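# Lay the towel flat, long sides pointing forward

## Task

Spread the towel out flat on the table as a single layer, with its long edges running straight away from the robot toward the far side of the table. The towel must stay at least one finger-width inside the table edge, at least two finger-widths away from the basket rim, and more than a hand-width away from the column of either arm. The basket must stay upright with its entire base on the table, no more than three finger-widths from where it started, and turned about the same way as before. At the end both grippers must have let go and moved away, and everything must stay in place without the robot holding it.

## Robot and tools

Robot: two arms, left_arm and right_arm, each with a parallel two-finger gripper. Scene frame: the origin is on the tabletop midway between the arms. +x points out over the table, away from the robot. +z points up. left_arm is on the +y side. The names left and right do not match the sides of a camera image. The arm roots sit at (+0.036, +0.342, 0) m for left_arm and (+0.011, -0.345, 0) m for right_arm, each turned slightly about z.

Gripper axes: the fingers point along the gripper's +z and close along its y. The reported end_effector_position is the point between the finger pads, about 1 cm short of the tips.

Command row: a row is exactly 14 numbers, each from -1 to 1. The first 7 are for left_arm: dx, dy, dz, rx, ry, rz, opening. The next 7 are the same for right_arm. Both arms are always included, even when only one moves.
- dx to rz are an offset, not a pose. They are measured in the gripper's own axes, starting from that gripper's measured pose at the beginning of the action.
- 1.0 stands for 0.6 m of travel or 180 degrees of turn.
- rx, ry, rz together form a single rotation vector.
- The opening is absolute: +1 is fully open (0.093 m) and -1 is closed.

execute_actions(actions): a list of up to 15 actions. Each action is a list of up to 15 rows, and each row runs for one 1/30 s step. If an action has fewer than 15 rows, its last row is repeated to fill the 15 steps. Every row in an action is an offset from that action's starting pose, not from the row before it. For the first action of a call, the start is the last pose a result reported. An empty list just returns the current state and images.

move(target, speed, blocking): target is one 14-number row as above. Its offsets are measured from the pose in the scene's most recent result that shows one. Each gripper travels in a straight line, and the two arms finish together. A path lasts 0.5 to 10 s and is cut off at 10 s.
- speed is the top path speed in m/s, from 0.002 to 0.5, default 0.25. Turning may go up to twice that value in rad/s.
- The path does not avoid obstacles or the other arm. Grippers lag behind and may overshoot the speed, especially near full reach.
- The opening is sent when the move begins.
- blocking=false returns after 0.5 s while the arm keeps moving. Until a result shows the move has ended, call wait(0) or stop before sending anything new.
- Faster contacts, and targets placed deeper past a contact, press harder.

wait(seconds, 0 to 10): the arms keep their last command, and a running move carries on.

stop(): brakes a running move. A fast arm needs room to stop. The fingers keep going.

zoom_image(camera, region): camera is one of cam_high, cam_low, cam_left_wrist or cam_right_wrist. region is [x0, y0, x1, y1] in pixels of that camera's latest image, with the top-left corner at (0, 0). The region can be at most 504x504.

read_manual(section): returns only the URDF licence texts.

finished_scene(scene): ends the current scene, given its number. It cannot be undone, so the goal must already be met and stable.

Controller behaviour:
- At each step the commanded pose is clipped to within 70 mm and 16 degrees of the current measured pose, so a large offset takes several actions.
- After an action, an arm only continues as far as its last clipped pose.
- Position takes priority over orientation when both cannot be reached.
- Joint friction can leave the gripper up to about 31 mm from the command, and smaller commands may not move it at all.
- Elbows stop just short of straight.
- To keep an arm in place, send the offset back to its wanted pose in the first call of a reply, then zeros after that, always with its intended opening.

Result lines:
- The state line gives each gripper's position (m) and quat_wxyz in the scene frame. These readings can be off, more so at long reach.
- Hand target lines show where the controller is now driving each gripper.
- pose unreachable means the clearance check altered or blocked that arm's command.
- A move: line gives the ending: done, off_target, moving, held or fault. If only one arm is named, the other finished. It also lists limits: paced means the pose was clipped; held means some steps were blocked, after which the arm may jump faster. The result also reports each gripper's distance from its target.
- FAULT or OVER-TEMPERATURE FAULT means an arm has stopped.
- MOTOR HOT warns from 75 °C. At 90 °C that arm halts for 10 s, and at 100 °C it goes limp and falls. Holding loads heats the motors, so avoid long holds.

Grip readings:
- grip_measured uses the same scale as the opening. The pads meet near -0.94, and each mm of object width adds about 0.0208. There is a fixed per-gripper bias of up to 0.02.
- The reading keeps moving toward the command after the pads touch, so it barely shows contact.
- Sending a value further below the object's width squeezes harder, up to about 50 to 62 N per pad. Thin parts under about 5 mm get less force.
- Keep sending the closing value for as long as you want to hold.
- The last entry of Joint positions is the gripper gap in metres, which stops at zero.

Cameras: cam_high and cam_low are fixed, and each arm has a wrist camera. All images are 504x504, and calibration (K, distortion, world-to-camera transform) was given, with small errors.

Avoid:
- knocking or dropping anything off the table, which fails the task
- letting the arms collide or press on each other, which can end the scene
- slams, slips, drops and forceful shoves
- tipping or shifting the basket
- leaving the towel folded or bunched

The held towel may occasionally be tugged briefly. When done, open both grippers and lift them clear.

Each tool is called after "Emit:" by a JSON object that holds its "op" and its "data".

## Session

Emit:
{"op": "execute_actions", "data": {"actions": []}}

Scene clock: 0.00 s.
left_arm: end_effector_position=(+0.5198, +0.6333, +0.2234) grip_measured=+1.000 end_effector_quat_wxyz=(-0.421, +0.714, -0.261, +0.494) | right_arm: end_effector_position=(+0.2574, -0.3993, +0.3707) grip_measured=+1.000 end_effector_quat_wxyz=(+0.194, +0.850, +0.414, +0.263)
Joint positions: left_arm=[ 0.797  1.875  1.212  0.5    0.26  -2.043  0.093] | right_arm=[-0.273  1.276  1.922 -1.551 -0.035  2.007  0.093]
Joint velocities: left_arm=[ 0.002  0.002 -0.002  0.022 -0.007  0.022  0.   ] | right_arm=[-0.002 -0.027  0.007 -0.007  0.022 -0.022  0.   ]
Motor temperatures (°C, as the motors report them): left_arm=[26 33 31 31 29 27] | right_arm=[26 29 32 30 26 28]
Hand target (left_arm): +0.520, +0.633, +0.223; -0.421, +0.714, -0.261, +0.494
Hand target (right_arm): +0.257, -0.399, +0.371; +0.194, +0.850, +0.414, +0.263
camera_calibration (this result's frames):
cam_left_wrist: T_world_to_cam=[[-0.0376209, 0.523718, 0.851061, -0.499781], [-0.0369631, -0.85181, 0.522545, 0.477645], [0.998608, -0.0117992, 0.0514041, -0.439268], [0, 0, 0, 1]] pos_world=[0.437509, 0.663424, 0.198333]
cam_right_wrist: T_world_to_cam=[[-0.597938, 0.581949, -0.551186, 0.586335], [0.205405, 0.775943, 0.596423, 0.0730943], [0.774777, 0.243408, -0.583501, 0.197977], [0, 0, 0, 1]] pos_world=[0.18219, -0.446123, 0.395104]

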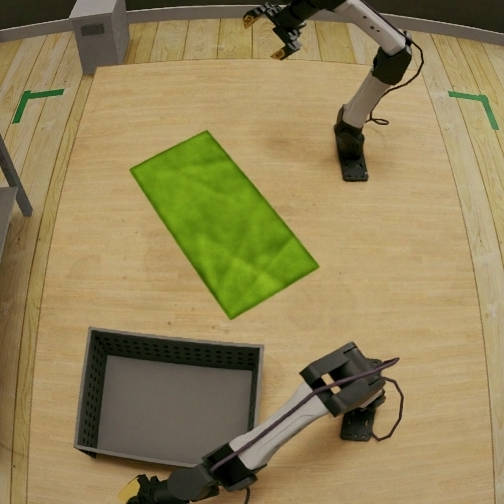

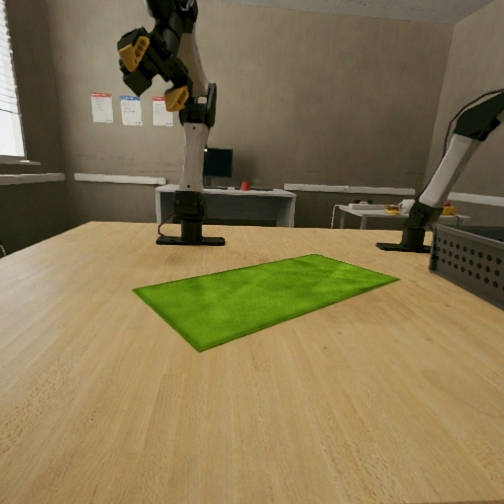

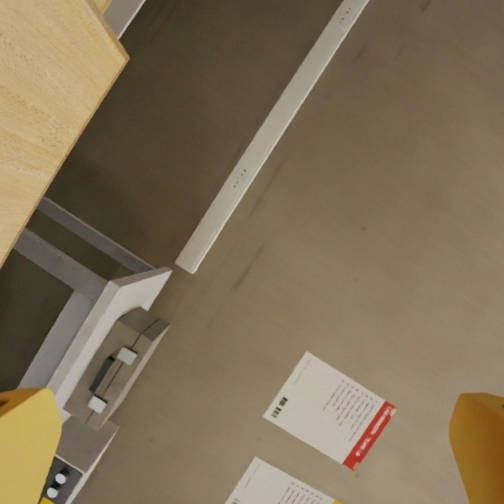

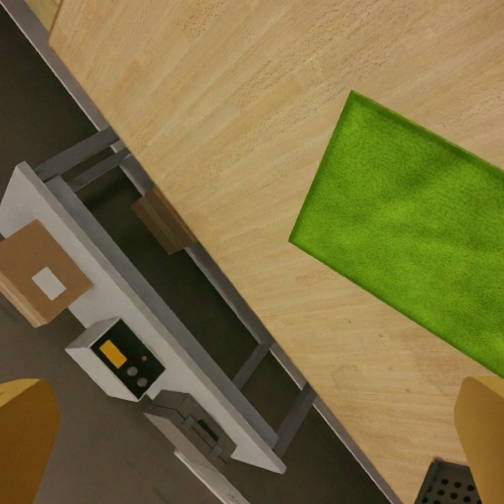

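Emit:
{"op": "move", "data": {"target": [0.49,0.233,-0.606,-0.353,0.513,0.726,-1,0.2225,-0.25,0.565,0.222,0.087,-0.522,-1]}}

Scene clock: 29.00 s.
left_arm: end_effector_position=(+0.3096, +0.2007, +0.2919) grip_measured=-0.991 end_effector_quat_wxyz=(+0.174, +0.232, +0.954, -0.070) | right_arm: end_effector_position=(+0.4398, -0.2494, +0.0552) grip_measured=-0.985 end_effector_quat_wxyz=(+0.001, +0.274, +0.962, +0.005)
Joint positions: left_arm=[-0.265  1.533  1.882 -1.548  0.065  0.022  0.   ] | right_arm=[ 0.183  2.254  1.932 -1.243 -0.008  0.772  0.   ]
Joint velocities: left_arm=[ 0.012  0.002  0.002 -0.051 -0.007  0.051  0.   ] | right_arm=[ 0.002 -0.002 -0.017 -0.022 -0.007 -0.022  0.   ]
Motor temperatures (°C, as the motors report them): left_arm=[26 38 34 36 29 27] | right_arm=[26 29 34 32 26 28]
Hand target (left_arm): +0.306, +0.202, +0.307; +0.197, +0.239, +0.948, -0.067
Hand target (right_arm): +0.440, -0.246, +0.055; -0.002, +0.265, +0.964, -0.001
Off the commanded pose (left_arm): 0.016 m, 22 deg; orientation clipped at the last step of the last action.
Off the commanded pose (right_arm): 0.009 m, 2 deg.
joint sent to its limit (left arm) — the command would take joint 4 (wrist pitch) past its lower limit, so that joint was sent only as far as its limit.
move: off_target (left_arm); limits=paced
camera_calibration (this result's frames):
cam_left_wrist: T_world_to_cam=[[-0.451875, -0.890844, 0.0469581, 0.307412], [-0.889745, 0.453874, 0.0484952, 0.205918], [-0.0645148, -0.019867, -0.997719, 0.398975], [0, 0, 0, 1]] pos_world=[0.347867, 0.188321, 0.373644]
cam_right_wrist: T_world_to_cam=[[-0.528091, -0.84906, -0.0147693, 0.0170422], [-0.768706, 0.470577, 0.433184, 0.468715], [-0.360849, 0.240114, -0.901184, 0.352228], [0, 0, 0, 1]] pos_world=[0.496405, -0.290672, 0.114634]

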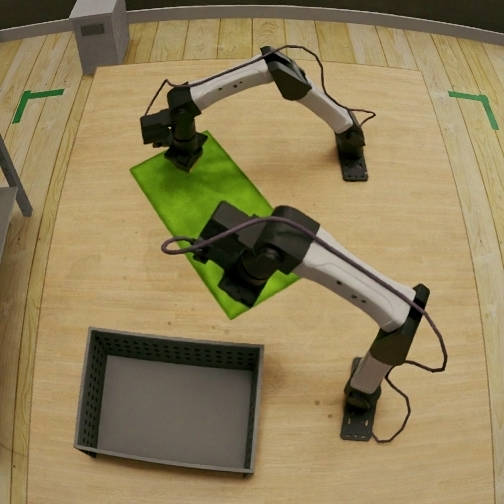

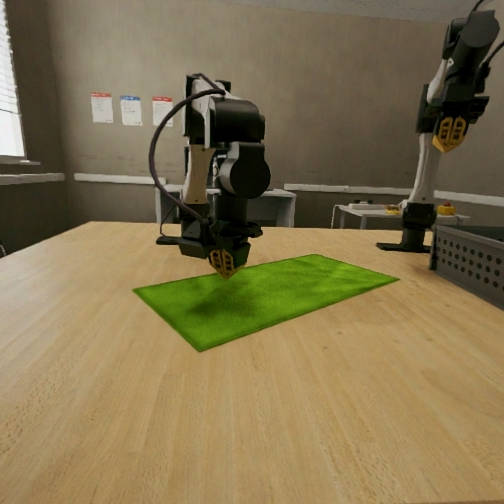

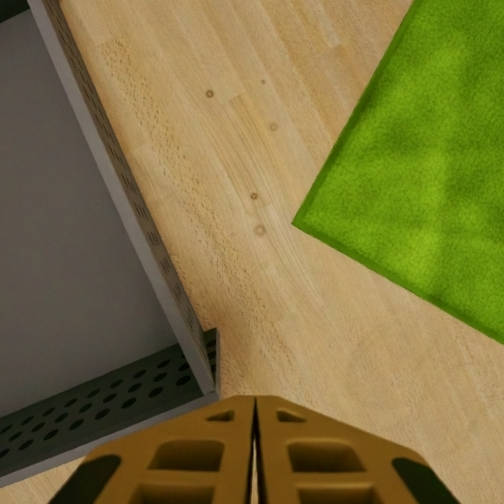

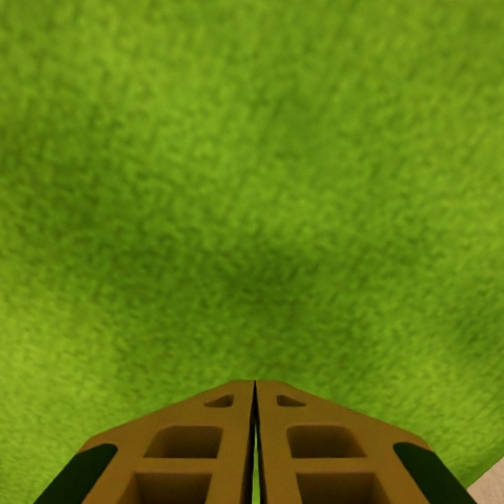

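Emit:
{"op": "move", "data": {"target": [-0.007,-0.334,0.446,-0.0144,0.119,0.0146,-1,0,0,0,0,0,0,-1]}}

Emit:
{"op": "move", "data": {"target": [0,0,0.085,0,0,0,-1,0,0,0.085,0,0,0,-1], "speed": 0.08}}

Emit:
{"op": "move", "data": {"target": [0.086,-0.072,0.015,0,0,-0.155,-1,0.02,0.175,0.015,0,0,-0.155,-1], "speed": 0.08}}

Scene clock: 46.03 s.
left_arm: end_effector_position=(+0.2970, -0.0280, +0.0412) grip_measured=-0.991 end_effector_quat_wxyz=(-0.008, +0.261, +0.965, +0.003) | right_arm: end_effector_position=(+0.4394, -0.2495, +0.0552) grip_measured=-0.985 end_effector_quat_wxyz=(-0.000, +0.274, +0.962, +0.004)
Joint positions: left_arm=[-0.777  2.349  2.037 -1.275  0.005 -0.428  0.   ] | right_arm=[ 0.183  2.254  1.932 -1.245 -0.008  0.771  0.   ]
Joint velocities: left_arm=[ 0.007 -0.007 -0.012  0.022 -0.022  0.022  0.   ] | right_arm=[-0.002 -0.007 -0.017 -0.095 -0.022 -0.022  0.   ]
Motor temperatures (°C, as the motors report them): left_arm=[26 38 36 34 29 27] | right_arm=[26 35 36 31 26 28]
Hand target (left_arm): +0.297, -0.031, +0.049; -0.006, +0.256, +0.967, -0.004
Hand target (right_arm): +0.440, -0.249, +0.055; +0.000, +0.274, +0.962, +0.005
Off the commanded pose (left_arm): 0.016 m, 1 deg.
Off the commanded pose (right_arm): 0.000 m, 0 deg.
move: off_target (left_arm)
camera_calibration (this result's frames):
cam_left_wrist: T_world_to_cam=[[-0.491312, -0.870877, -0.0136612, 0.124493], [-0.791864, 0.440095, 0.4234, 0.265776], [-0.362717, 0.218839, -0.90584, 0.234979], [0, 0, 0, 1]] pos_world=[0.356854, -0.0599716, 0.102024]
cam_right_wrist: T_world_to_cam=[[-0.52714, -0.849672, -0.013434, 0.0160937], [-0.768637, 0.470004, 0.433928, 0.468301], [-0.362383, 0.239067, -0.900847, 0.352528], [0, 0, 0, 1]] pos_world=[0.496187, -0.290707, 0.114581]

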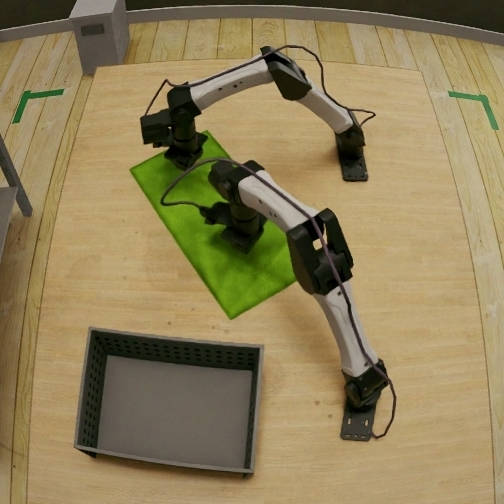

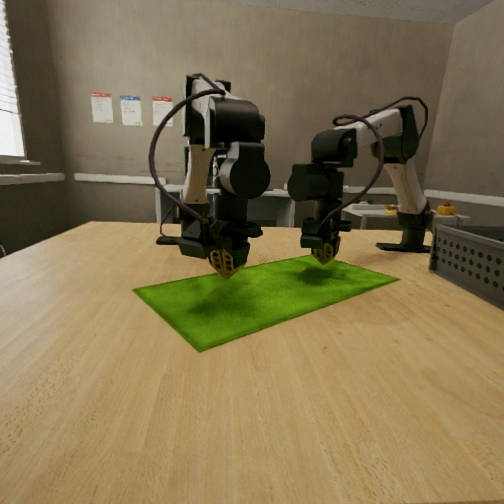

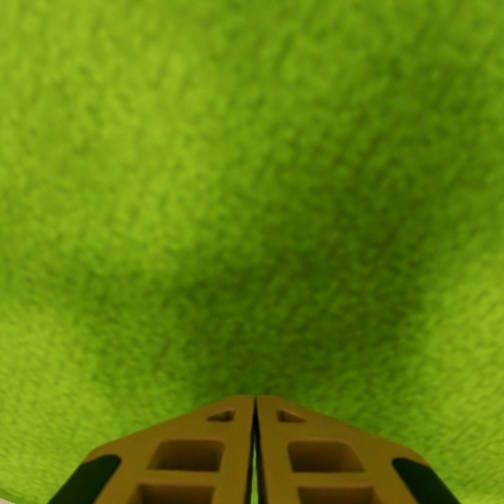

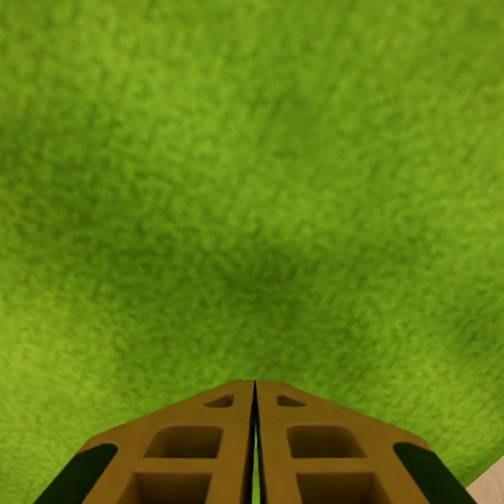

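Scene clock: 47.00 s.
left_arm: end_effector_position=(+0.2940, -0.0239, +0.0176) grip_measured=-0.991 end_effector_quat_wxyz=(-0.008, +0.261, +0.965, +0.004) | right_arm: end_effector_position=(+0.4372, -0.2500, +0.0179) grip_measured=-0.985 end_effector_quat_wxyz=(-0.001, +0.274, +0.962, +0.004)
Joint positions: left_arm=[-0.777  2.341  1.929 -1.177  0.005 -0.428  0.   ] | right_arm=[ 0.183  2.27   1.809 -1.107 -0.008  0.771  0.   ]
Joint velocities: left_arm=[-0.017 -0.007 -0.032 -0.037 -0.037  0.022  0.   ] | right_arm=[-0.012 -0.022 -0.002  0.007 -0.022 -0.007  0.   ]
Motor temperatures (°C, as the motors report them): left_arm=[26 38 36 34 29 27] | right_arm=[26 36 36 31 26 28]
Hand target (left_arm): +0.296, -0.025, -0.009; -0.009, +0.261, +0.965, +0.004
Hand target (right_arm): +0.439, -0.250, +0.004; -0.000, +0.274, +0.962, +0.004
Off the commanded pose (left_arm): 0.028 m, 0 deg.
Off the commanded pose (right_arm): 0.014 m, 0 deg.
move: off_target (left_arm, right_arm)
camera_calibration (this result's frames):
cam_left_wrist: T_world_to_cam=[[-0.49133, -0.87085, -0.0146401, 0.126389], [-0.791304, 0.439301, 0.425268, 0.271369], [-0.363913, 0.220532, -0.904949, 0.211965], [0, 0, 0, 1]] pos_world=[0.353971, -0.0558919, 0.0782636]
cam_right_wrist: T_world_to_cam=[[-0.527154, -0.849676, -0.0126362, 0.0139875], [-0.768151, 0.470111, 0.434672, 0.482798], [-0.36339, 0.238846, -0.9005, 0.318616], [0, 0, 0, 1]] pos_world=[0.494017, -0.291184, 0.0772323]

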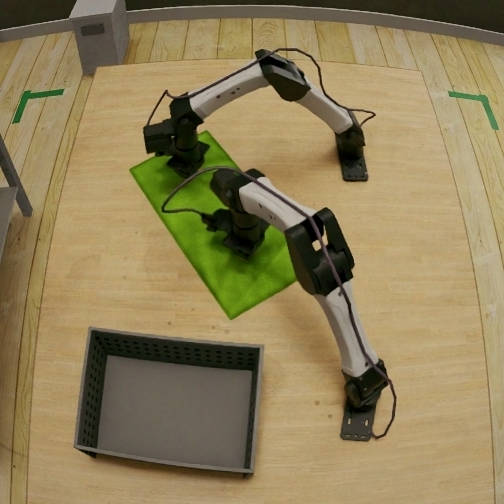

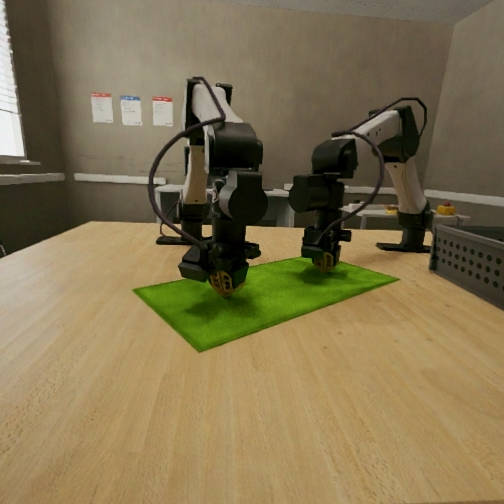

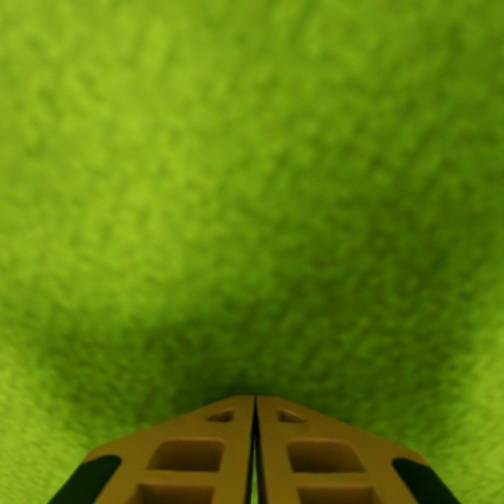

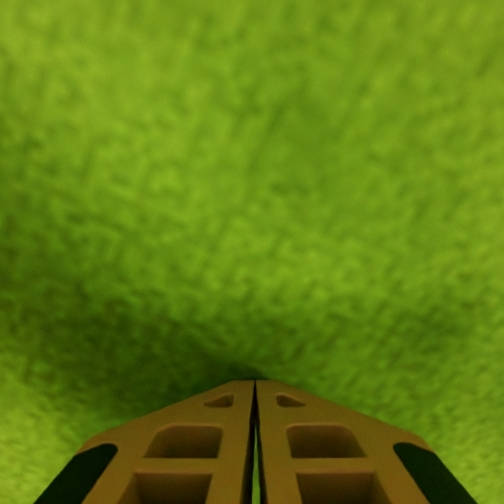

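Scene clock: 50.43 s.
left_arm: end_effector_position=(+0.2458, -0.0355, +0.0185) grip_measured=-0.991 end_effector_quat_wxyz=(+0.017, +0.016, +1.000, +0.004) | right_arm: end_effector_position=(+0.4798, -0.1619, +0.0199) grip_measured=-0.985 end_effector_quat_wxyz=(+0.005, +0.045, +0.999, +0.004)
Joint positions: left_arm=[-0.899  2.244  1.768 -1.085 -0.033 -1.045  0.   ] | right_arm=[ 0.338  2.62   2.448 -1.387 -0.003  0.462  0.   ]
Joint velocities: left_arm=[-0.027 -0.022 -0.007  0.007  0.007 -0.022  0.   ] | right_arm=[-0.007  0.002 -0.007 -0.081 -0.007  0.022  0.   ]
Motor temperatures (°C, as the motors report them): left_arm=[26 39 36 34 29 27] | right_arm=[26 37 36 31 26 28]
Hand target (left_arm): +0.227, -0.035, +0.009; -0.010, +0.020, +1.000, +0.007
Hand target (right_arm): +0.479, -0.154, +0.008; -0.000, +0.034, +0.999, +0.005
Off the commanded pose (left_arm): 0.020 m, 3 deg.
Off the commanded pose (right_arm): 0.013 m, 1 deg.
move: off_target (left_arm, right_arm)
camera_calibration (this result's frames):
cam_left_wrist: T_world_to_cam=[[-0.0176617, -0.999654, -0.0194852, -0.0283306], [-0.925722, 0.00898562, 0.378097, 0.256506], [-0.377791, 0.0247157, -0.925561, 0.194678], [0, 0, 0, 1]] pos_world=[0.3105, -0.0354373, 0.0826499]
cam_right_wrist: T_world_to_cam=[[-0.0911705, -0.995749, -0.0131018, -0.121532], [-0.902619, 0.0770715, 0.423484, 0.474333], [-0.420674, 0.0504352, -0.905809, 0.311945], [0, 0, 0, 1]] pos_world=[0.548289, -0.173306, 0.080098]

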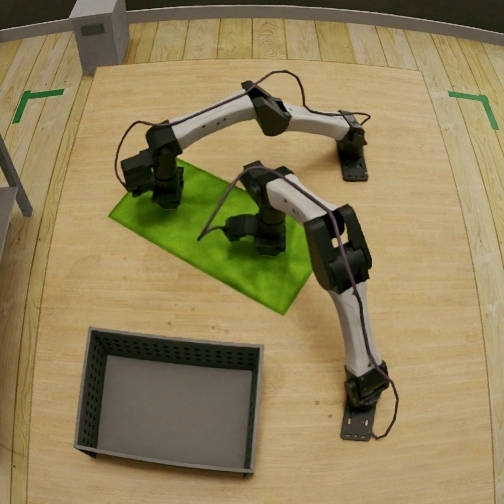

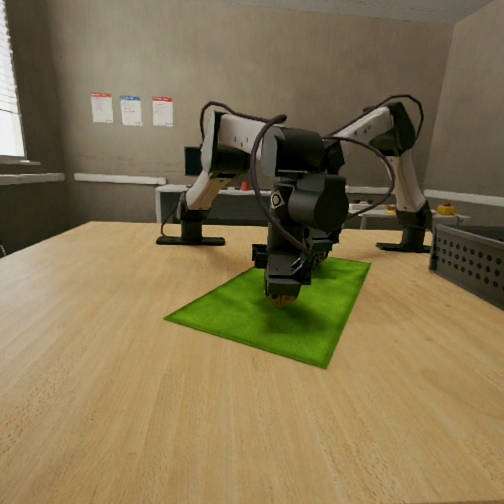

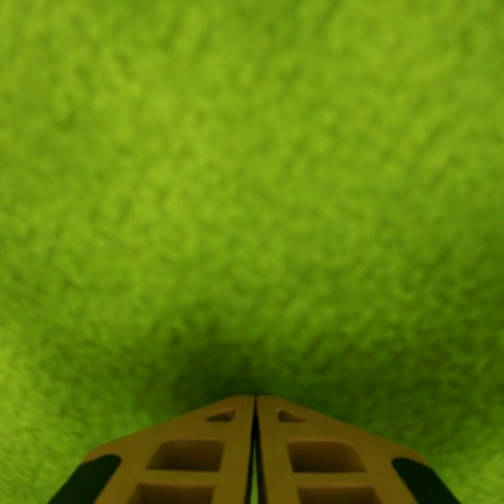

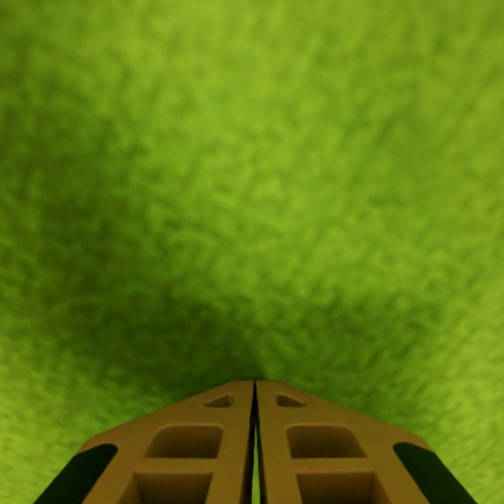

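Emit:
{"op": "move", "data": {"target": [0.083,-0.033,0.015,0,0,-0.155,-1,0.01,0.19,0.015,0,0,-0.155,-1], "speed": 0.08}}

Emit:
{"op": "move", "data": {"target": [-0.15,0.3,-0.2,0,0,0,-1,0.4,-0.15,-0.2,0,0,0,-1]}}

Scene clock: 59.83 s.
left_arm: end_effector_position=(+0.2145, -0.0498, +0.0184) grip_measured=-0.991 end_effector_quat_wxyz=(+0.043, -0.230, +0.972, +0.001) | right_arm: end_effector_position=(+0.4775, -0.0800, +0.0212) grip_measured=-0.985 end_effector_quat_wxyz=(+0.044, -0.143, +0.989, +0.015)
Joint positions: left_arm=[-0.999  2.236  1.751 -1.074 -0.085 -1.641  0.   ] | right_arm=[ 0.485  2.828  2.86  -1.509  0.005  0.23   0.   ]
Joint velocities: left_arm=[ 0.017 -0.012 -0.002  0.037 -0.037 -0.037  0.   ] | right_arm=[-0.012  0.007 -0.007 -0.007 -0.007 -0.037  0.   ]
Motor temperatures (°C, as the motors report them): left_arm=[26 41 35 33 29 27] | right_arm=[26 40 37 30 26 28]
Hand target (left_arm): +0.195, -0.053, +0.008; +0.016, -0.225, +0.974, +0.002
Hand target (right_arm): +0.478, -0.080, +0.021; +0.044, -0.143, +0.989, +0.015
Off the commanded pose (left_arm): 0.022 m, 3 deg.
Off the commanded pose (right_arm): 0.034 m, 8 deg.
elbow stopped short (right arm): the move would have taken joint 3 (elbow) straighter than the controller allows; a more bent joint 3 avoids this.
move: held (right_arm), off_target (left_arm); limits=held; held on 23 of 103 steps (right_arm), including the last (right_arm)
pose unreachable (right arm): on one or more control steps of this call, first in action 0 (counted from 0), this arm could not follow its commanded pose, so it was not sent that pose on those steps. On the call's last step it was still not sent that pose. It may still have moved: this result reports where it is.
cause: the commanded pose would bring a part of the arm too close to another arm (this arm's forearm (the part past joint 3) and the other arm's wrist (the part past joint 4)).
camera_calibration (this result's frames):
cam_left_wrist: T_world_to_cam=[[0.460884, -0.887424, 0.00802956, -0.140734], [-0.838602, -0.432532, 0.331153, 0.187944], [-0.2904, -0.159357, -0.943543, 0.155492], [0, 0, 0, 1]] pos_world=[0.267628, -0.0188199, 0.085605]
cam_right_wrist: T_world_to_cam=[[0.283981, -0.958587, -0.0215757, -0.216106], [-0.896977, -0.273546, 0.347283, 0.436335], [-0.338803, -0.079269, -0.937512, 0.259173], [0, 0, 0, 1]] pos_world=[0.540561, -0.0672548, 0.086783]

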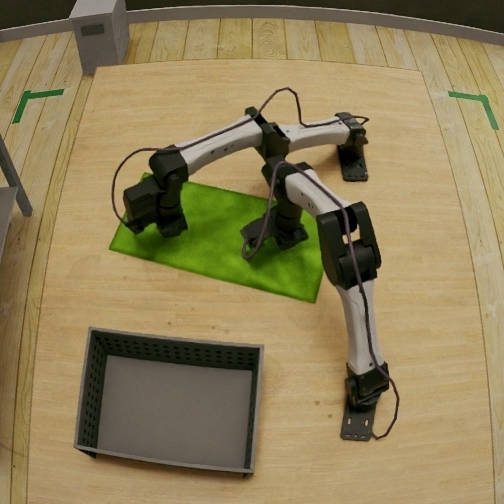

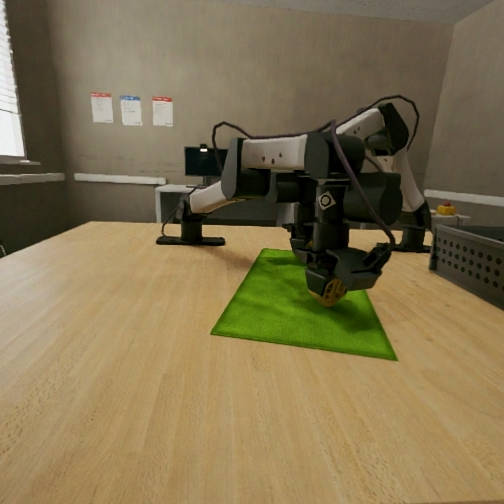

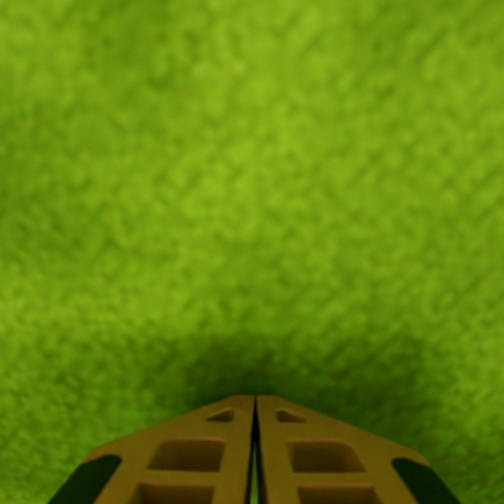

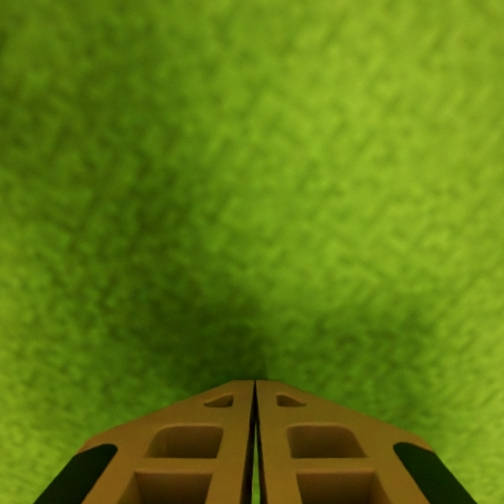

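Scene clock: 61.50 s.
left_arm: end_effector_position=(+0.2098, +0.1381, +0.1491) grip_measured=-0.991 end_effector_quat_wxyz=(+0.053, -0.233, +0.971, -0.011) | right_arm: end_effector_position=(+0.2743, -0.2351, +0.1217) grip_measured=-0.985 end_effector_quat_wxyz=(+0.054, -0.143, +0.988, +0.013)
Joint positions: left_arm=[-0.744  1.497  1.31  -1.321 -0.089 -1.391  0.   ] | right_arm=[ 0.363  1.521  1.223 -1.162  0.002  0.108  0.   ]
Joint velocities: left_arm=[ 0.022  0.002 -0.002 -0.051  0.022 -0.007  0.   ] | right_arm=[-0.002 -0.002  0.007 -0.037 -0.022 -0.022  0.   ]
Motor temperatures (°C, as the motors report them): left_arm=[26 41 35 33 29 27] | right_arm=[26 41 36 30 26 28]
Hand target (left_arm): +0.205, +0.146, +0.147; +0.047, -0.230, +0.972, -0.000
Hand target (right_arm): +0.267, -0.240, +0.120; +0.045, -0.143, +0.989, +0.014
Off the commanded pose (left_arm): 0.014 m, 2 deg.
Off the commanded pose (right_arm): 0.012 m, 1 deg.
move: off_target (left_arm, right_arm); limits=held; held on 1 of 50 steps (left_arm)
pose unreachable (left arm): on one or more control steps of this call, first in action 0 (counted from 0), this arm could not follow its commanded pose, so it was not sent that pose on those steps. It may still have moved: this result reports where it is.
cause: the commanded pose would bring a part of the arm too close to another arm (this arm's wrist (the part past joint 4) and the other arm's forearm (the part past joint 3)).
camera_calibration (this result's frames):
cam_left_wrist: T_world_to_cam=[[0.465802, -0.884133, 0.0365603, 0.0213829], [-0.844414, -0.431764, 0.317088, 0.22519], [-0.264563, -0.178572, -0.947691, 0.305224], [0, 0, 0, 1]] pos_world=[0.260944, 0.170639, 0.217072]
cam_right_wrist: T_world_to_cam=[[0.284, -0.958709, -0.0148895, -0.305818], [-0.903719, -0.272834, 0.329931, 0.180804], [-0.32037, -0.0802443, -0.943888, 0.267757], [0, 0, 0, 1]] pos_world=[0.33603, -0.222375, 0.188526]

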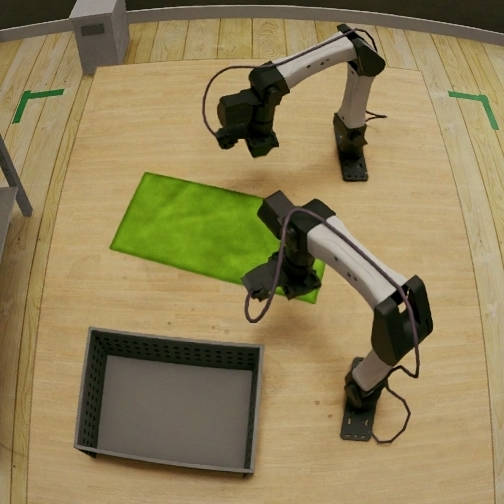

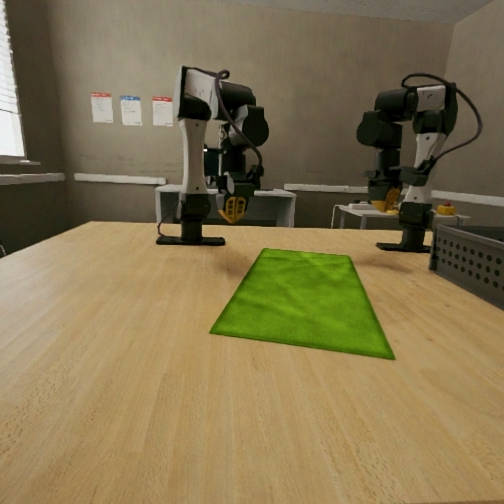

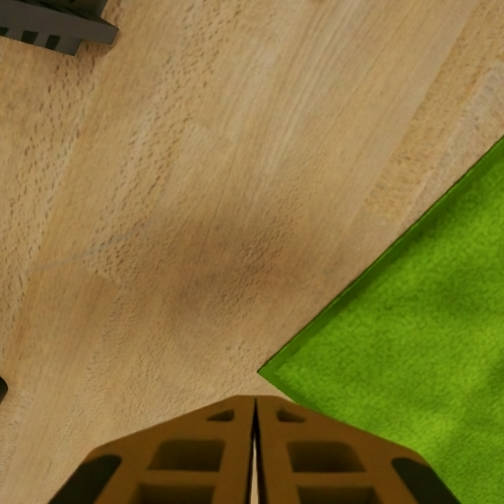

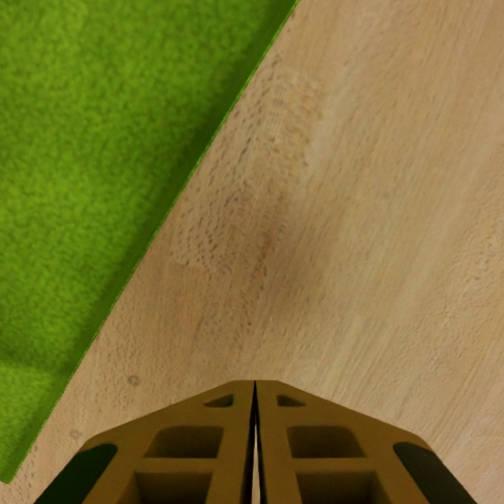

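Emit:
{"op": "move", "data": {"target": [0.084,-0.178,0.168,0,0,0.085,-1,-0.26,0.011,0.155,0,0,0,-1]}}

Emit:
{"op": "move", "data": {"target": [0,0,0.07,0,0,0,-1,0,0,0.07,0,0,0,-1], "speed": 0.08}}

Emit:
{"op": "move", "data": {"target": [0,0,0.015,0,0,-0.085,-1,-0.117,0.087,0.03,0,0,-0.085,-1], "speed": 0.08}}

Emit:
{"op": "move", "data": {"target": [-0.1,0.22,-0.2,0,0,0,-1,0.4,-0.05,-0.2,0,0,0,-1]}}

Scene clock: 79.00 s.
left_arm: end_effector_position=(+0.2181, +0.0340, +0.0416) grip_measured=-0.991 end_effector_quat_wxyz=(+0.042, -0.108, +0.993, +0.014) | right_arm: end_effector_position=(+0.4241, -0.1775, +0.0425) grip_measured=-0.985 end_effector_quat_wxyz=(+0.050, -0.144, +0.988, +0.011)
Joint positions: left_arm=[-0.901  1.943  1.396 -1.019 -0.089 -1.297  0.   ] | right_arm=[ 0.353  2.189  1.769 -1.049  0.002  0.096  0.   ]
Joint velocities: left_arm=[ 0.002 -0.017  0.007  0.066 -0.066  0.051  0.   ] | right_arm=[-0.012  0.002  0.017  0.051  0.022 -0.007  0.   ]
Motor temperatures (°C, as the motors report them): left_arm=[26 40 34 32 29 27] | right_arm=[26 39 36 30 26 28]
Hand target (left_arm): +0.224, +0.023, +0.046; +0.052, -0.102, +0.993, -0.004
Hand target (right_arm): +0.430, -0.180, +0.045; +0.054, -0.143, +0.988, +0.013
Off the commanded pose (left_arm): 0.017 m, 3 deg.
Off the commanded pose (right_arm): 0.008 m, 0 deg.
move: off_target (left_arm)
camera_calibration (this result's frames):
cam_left_wrist: T_world_to_cam=[[0.231324, -0.972446, -0.0289656, -0.0137161], [-0.917031, -0.227891, 0.327293, 0.229865], [-0.324876, -0.0491483, -0.944479, 0.195647], [0, 0, 0, 1]] pos_world=[0.277527, 0.0486617, 0.109154]
cam_right_wrist: T_world_to_cam=[[0.285695, -0.958231, -0.0130803, -0.295038], [-0.90073, -0.273161, 0.33774, 0.356406], [-0.327206, -0.0847087, -0.941149, 0.247624], [0, 0, 0, 1]] pos_world=[0.48634, -0.164383, 0.108819]

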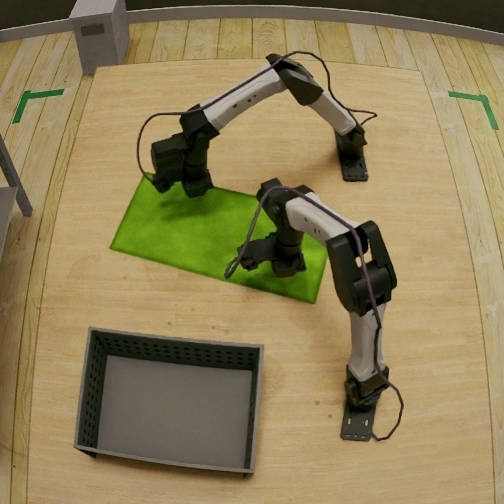

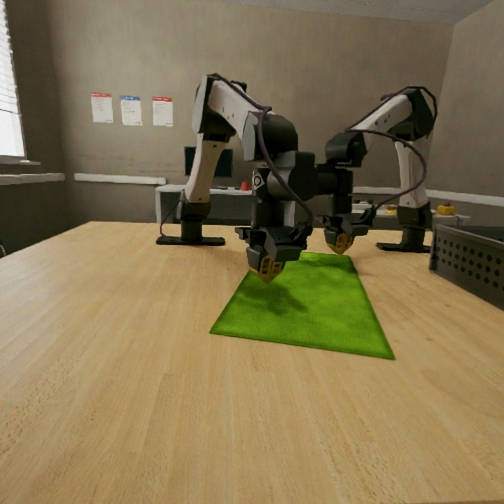

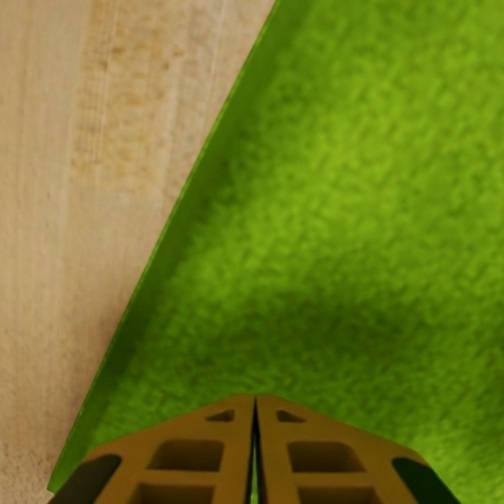

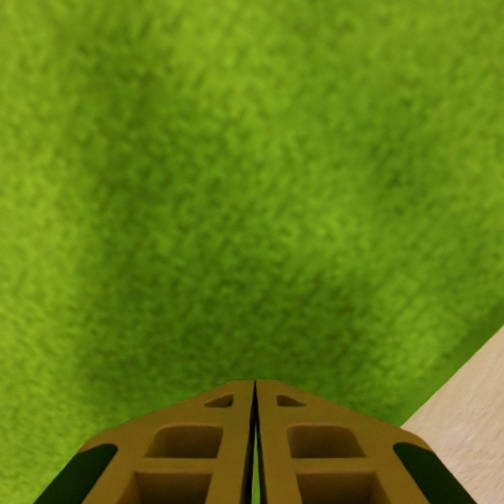

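Scene clock: 79.77 s.
left_arm: end_effector_position=(+0.2175, +0.0364, +0.0164) grip_measured=-0.991 end_effector_quat_wxyz=(+0.041, -0.108, +0.993, +0.018) | right_arm: end_effector_position=(+0.4263, -0.1767, +0.0182) grip_measured=-0.985 end_effector_quat_wxyz=(+0.051, -0.144, +0.988, +0.012)
Joint positions: left_arm=[-0.9    1.974  1.335 -0.934 -0.089 -1.294  0.   ] | right_arm=[ 0.353  2.217  1.716 -0.964  0.002  0.096  0.   ]
Joint velocities: left_arm=[ 0.012  0.002  0.007  0.007 -0.022  0.066  0.   ] | right_arm=[-0.007 -0.017 -0.007 -0.066 -0.022  0.066  0.   ]
Motor temperatures (°C, as the motors report them): left_arm=[26 40 34 32 29 27] | right_arm=[26 39 36 30 26 28]
Hand target (left_arm): +0.221, +0.037, +0.001; +0.042, -0.109, +0.993, +0.015
Hand target (right_arm): +0.428, -0.177, +0.001; +0.049, -0.144, +0.988, +0.011
Off the commanded pose (left_arm): 0.017 m, 0 deg.
Off the commanded pose (right_arm): 0.018 m, 0 deg.
move: off_target (left_arm, right_arm)
camera_calibration (this result's frames):
cam_left_wrist: T_world_to_cam=[[0.230093, -0.972468, -0.0369353, -0.0116516], [-0.916012, -0.229238, 0.329199, 0.237861], [-0.328602, -0.0419131, -0.943538, 0.172302], [0, 0, 0, 1]] pos_world=[0.277183, 0.0504177, 0.0838395]
cam_right_wrist: T_world_to_cam=[[0.285737, -0.958214, -0.0134087, -0.295139], [-0.901799, -0.273595, 0.33452, 0.367274], [-0.32421, -0.0834926, -0.942293, 0.224493], [0, 0, 0, 1]] pos_world=[0.488322, -0.163578, 0.0847203]

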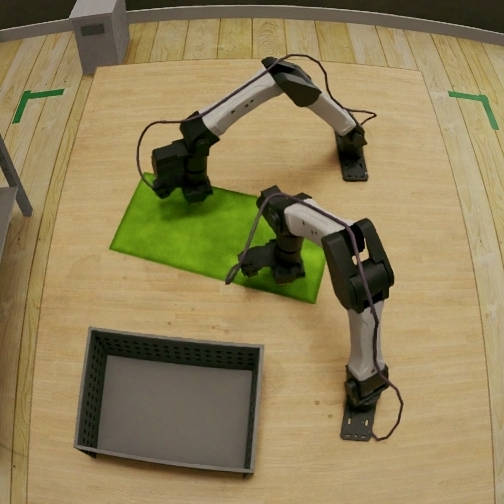

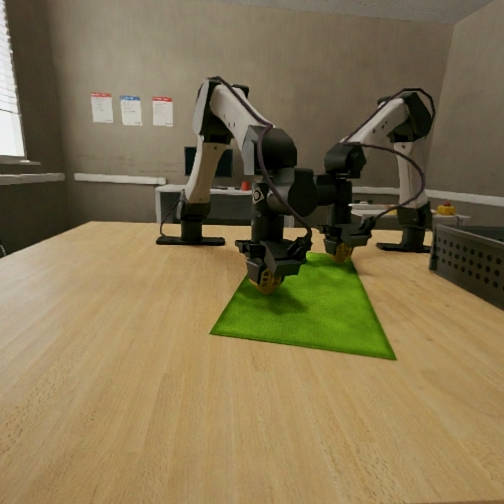

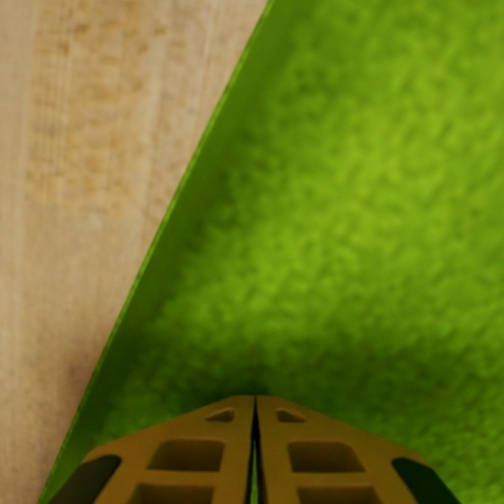

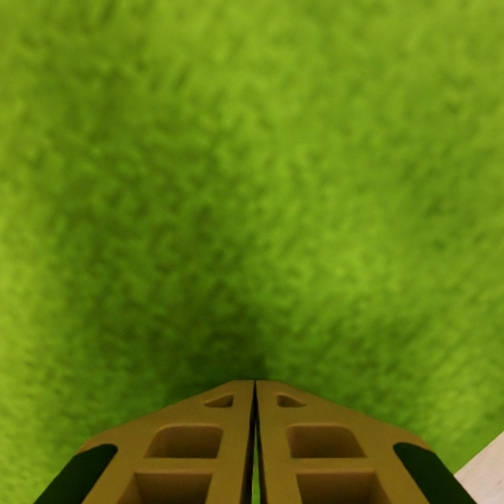

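Scene clock: 81.80 s.
left_arm: end_effector_position=(+0.2172, +0.0369, +0.0168) grip_measured=-0.991 end_effector_quat_wxyz=(+0.042, -0.231, +0.972, +0.014) | right_arm: end_effector_position=(+0.4805, -0.1130, +0.0208) grip_measured=-0.985 end_effector_quat_wxyz=(+0.062, -0.263, +0.963, +0.006)
Joint positions: left_arm=[-0.9    1.973  1.335 -0.937 -0.089 -1.544  0.   ] | right_arm=[ 0.43   2.568  2.346 -1.225  0.013 -0.07   0.   ]
Joint velocities: left_arm=[-0.007 -0.002 -0.017  0.051 -0.037 -0.051  0.   ] | right_arm=[-0.012  0.007  0.017 -0.051 -0.007 -0.066  0.   ]
Motor temperatures (°C, as the motors report them): left_arm=[26 40 34 32 29 27] | right_arm=[26 39 36 30 26 28]
Hand target (left_arm): +0.218, +0.037, +0.008; +0.043, -0.239, +0.970, +0.013
Hand target (right_arm): +0.478, -0.106, +0.007; +0.052, -0.274, +0.960, +0.005
Off the commanded pose (left_arm): 0.009 m, 1 deg.
Off the commanded pose (right_arm): 0.014 m, 2 deg.
move: off_target (right_arm)
camera_calibration (this result's frames):
cam_left_wrist: T_world_to_cam=[[0.462879, -0.886259, -0.0169898, -0.0651174], [-0.835405, -0.442567, 0.325934, 0.228008], [-0.296381, -0.136674, -0.94524, 0.169119], [0, 0, 0, 1]] pos_world=[0.270744, 0.0663124, 0.0844363]
cam_right_wrist: T_world_to_cam=[[0.506135, -0.862294, 0.0166299, -0.345277], [-0.820203, -0.475288, 0.318384, 0.371034], [-0.266637, -0.174785, -0.947816, 0.211962], [0, 0, 0, 1]] pos_world=[0.535597, -0.0843338, 0.088512]

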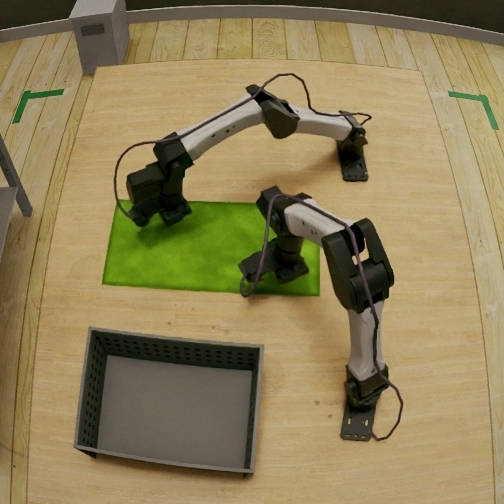

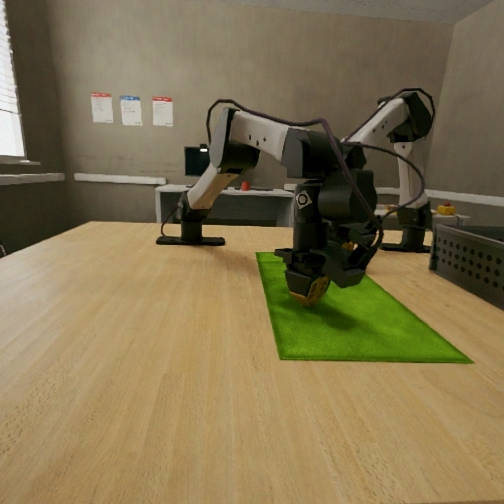

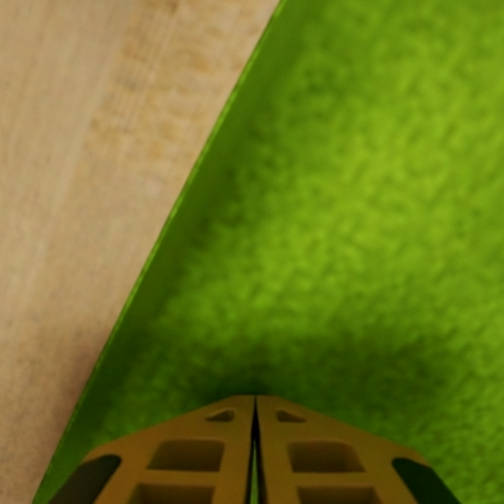

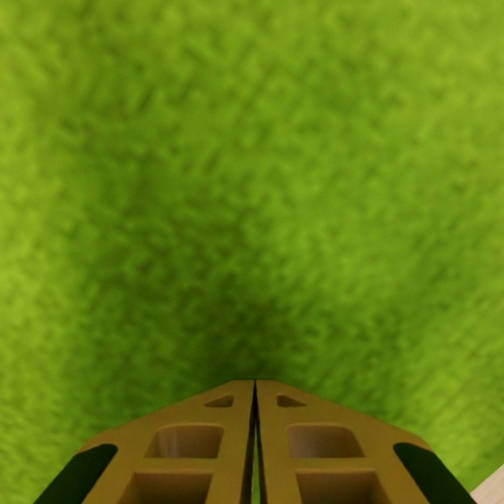

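Scene clock: 83.47 s.
left_arm: end_effector_position=(+0.2033, +0.1692, +0.1409) grip_measured=-0.991 end_effector_quat_wxyz=(+0.043, -0.233, +0.972, +0.013) | right_arm: end_effector_position=(+0.2880, -0.2624, +0.1156) grip_measured=-0.985 end_effector_quat_wxyz=(+0.072, -0.262, +0.962, +0.001)
Joint positions: left_arm=[-0.687  1.435  1.225 -1.345 -0.089 -1.335  0.   ] | right_arm=[ 0.257  1.506  1.181 -1.101  0.001 -0.242  0.   ]
Joint velocities: left_arm=[ 0.002  0.002  0.002 -0.081 -0.051  0.066  0.   ] | right_arm=[ 0.002 -0.012  0.022 -0.051 -0.022  0.066  0.   ]
Motor temperatures (°C, as the motors report them): left_arm=[26 40 34 32 29 27] | right_arm=[26 40 36 30 26 28]
Hand target (left_arm): +0.202, +0.174, +0.145; +0.045, -0.231, +0.972, +0.013
Hand target (right_arm): +0.280, -0.266, +0.114; +0.063, -0.263, +0.963, +0.005
Off the commanded pose (left_arm): 0.007 m, 0 deg.
Off the commanded pose (right_arm): 0.013 m, 1 deg.
move: off_target (right_arm)
camera_calibration (this result's frames):
cam_left_wrist: T_world_to_cam=[[0.46669, -0.88429, -0.0152017, 0.0593704], [-0.834183, -0.445826, 0.32462, 0.234962], [-0.293835, -0.138816, -0.945722, 0.3003], [0, 0, 0, 1]] pos_world=[0.256532, 0.198939, 0.20863]
cam_right_wrist: T_world_to_cam=[[0.504694, -0.862761, 0.0304508, -0.379551], [-0.827722, -0.473574, 0.301004, 0.116614], [-0.245274, -0.17712, -0.953137, 0.218271], [0, 0, 0, 1]] pos_world=[0.341617, -0.233577, 0.184499]

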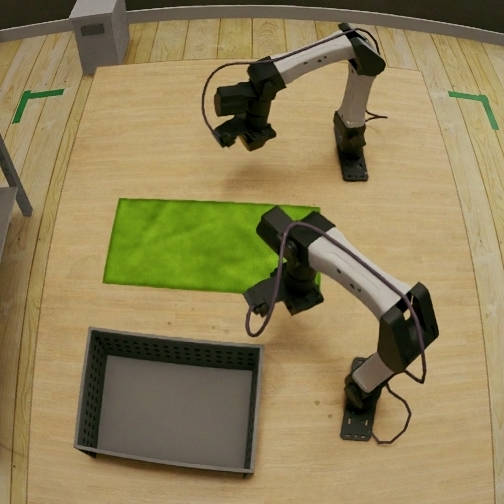

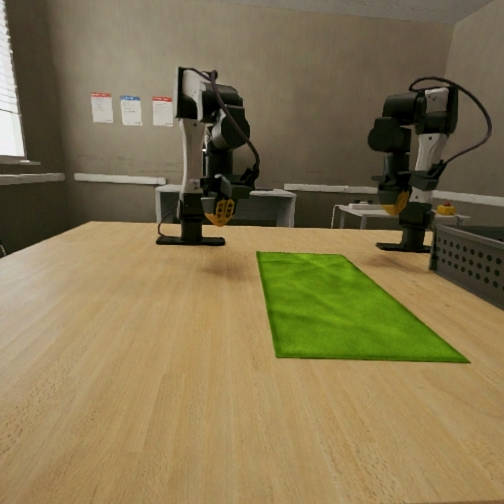

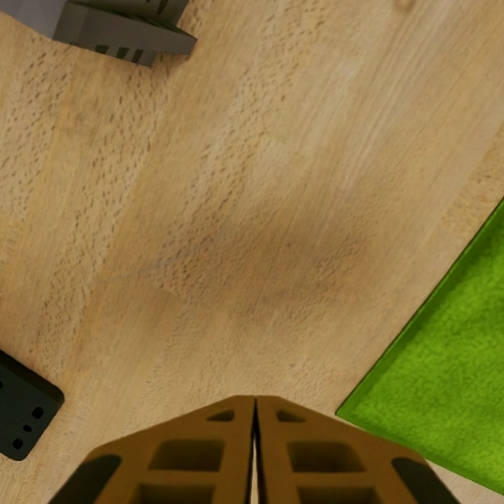

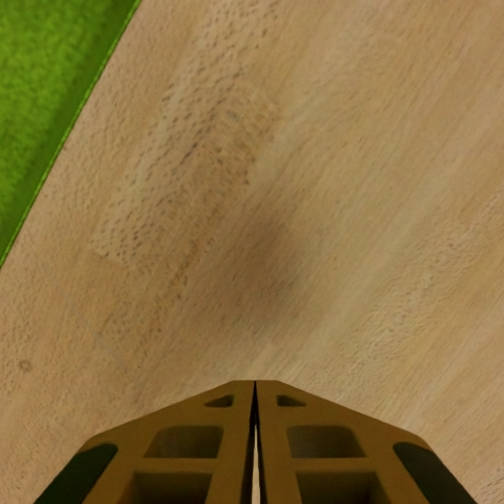

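About 3–4° off; I judge that acceptable.

Emit:
{"op": "finished_scene", "data": {"scene": 2}}

The scene is finished: the task was done.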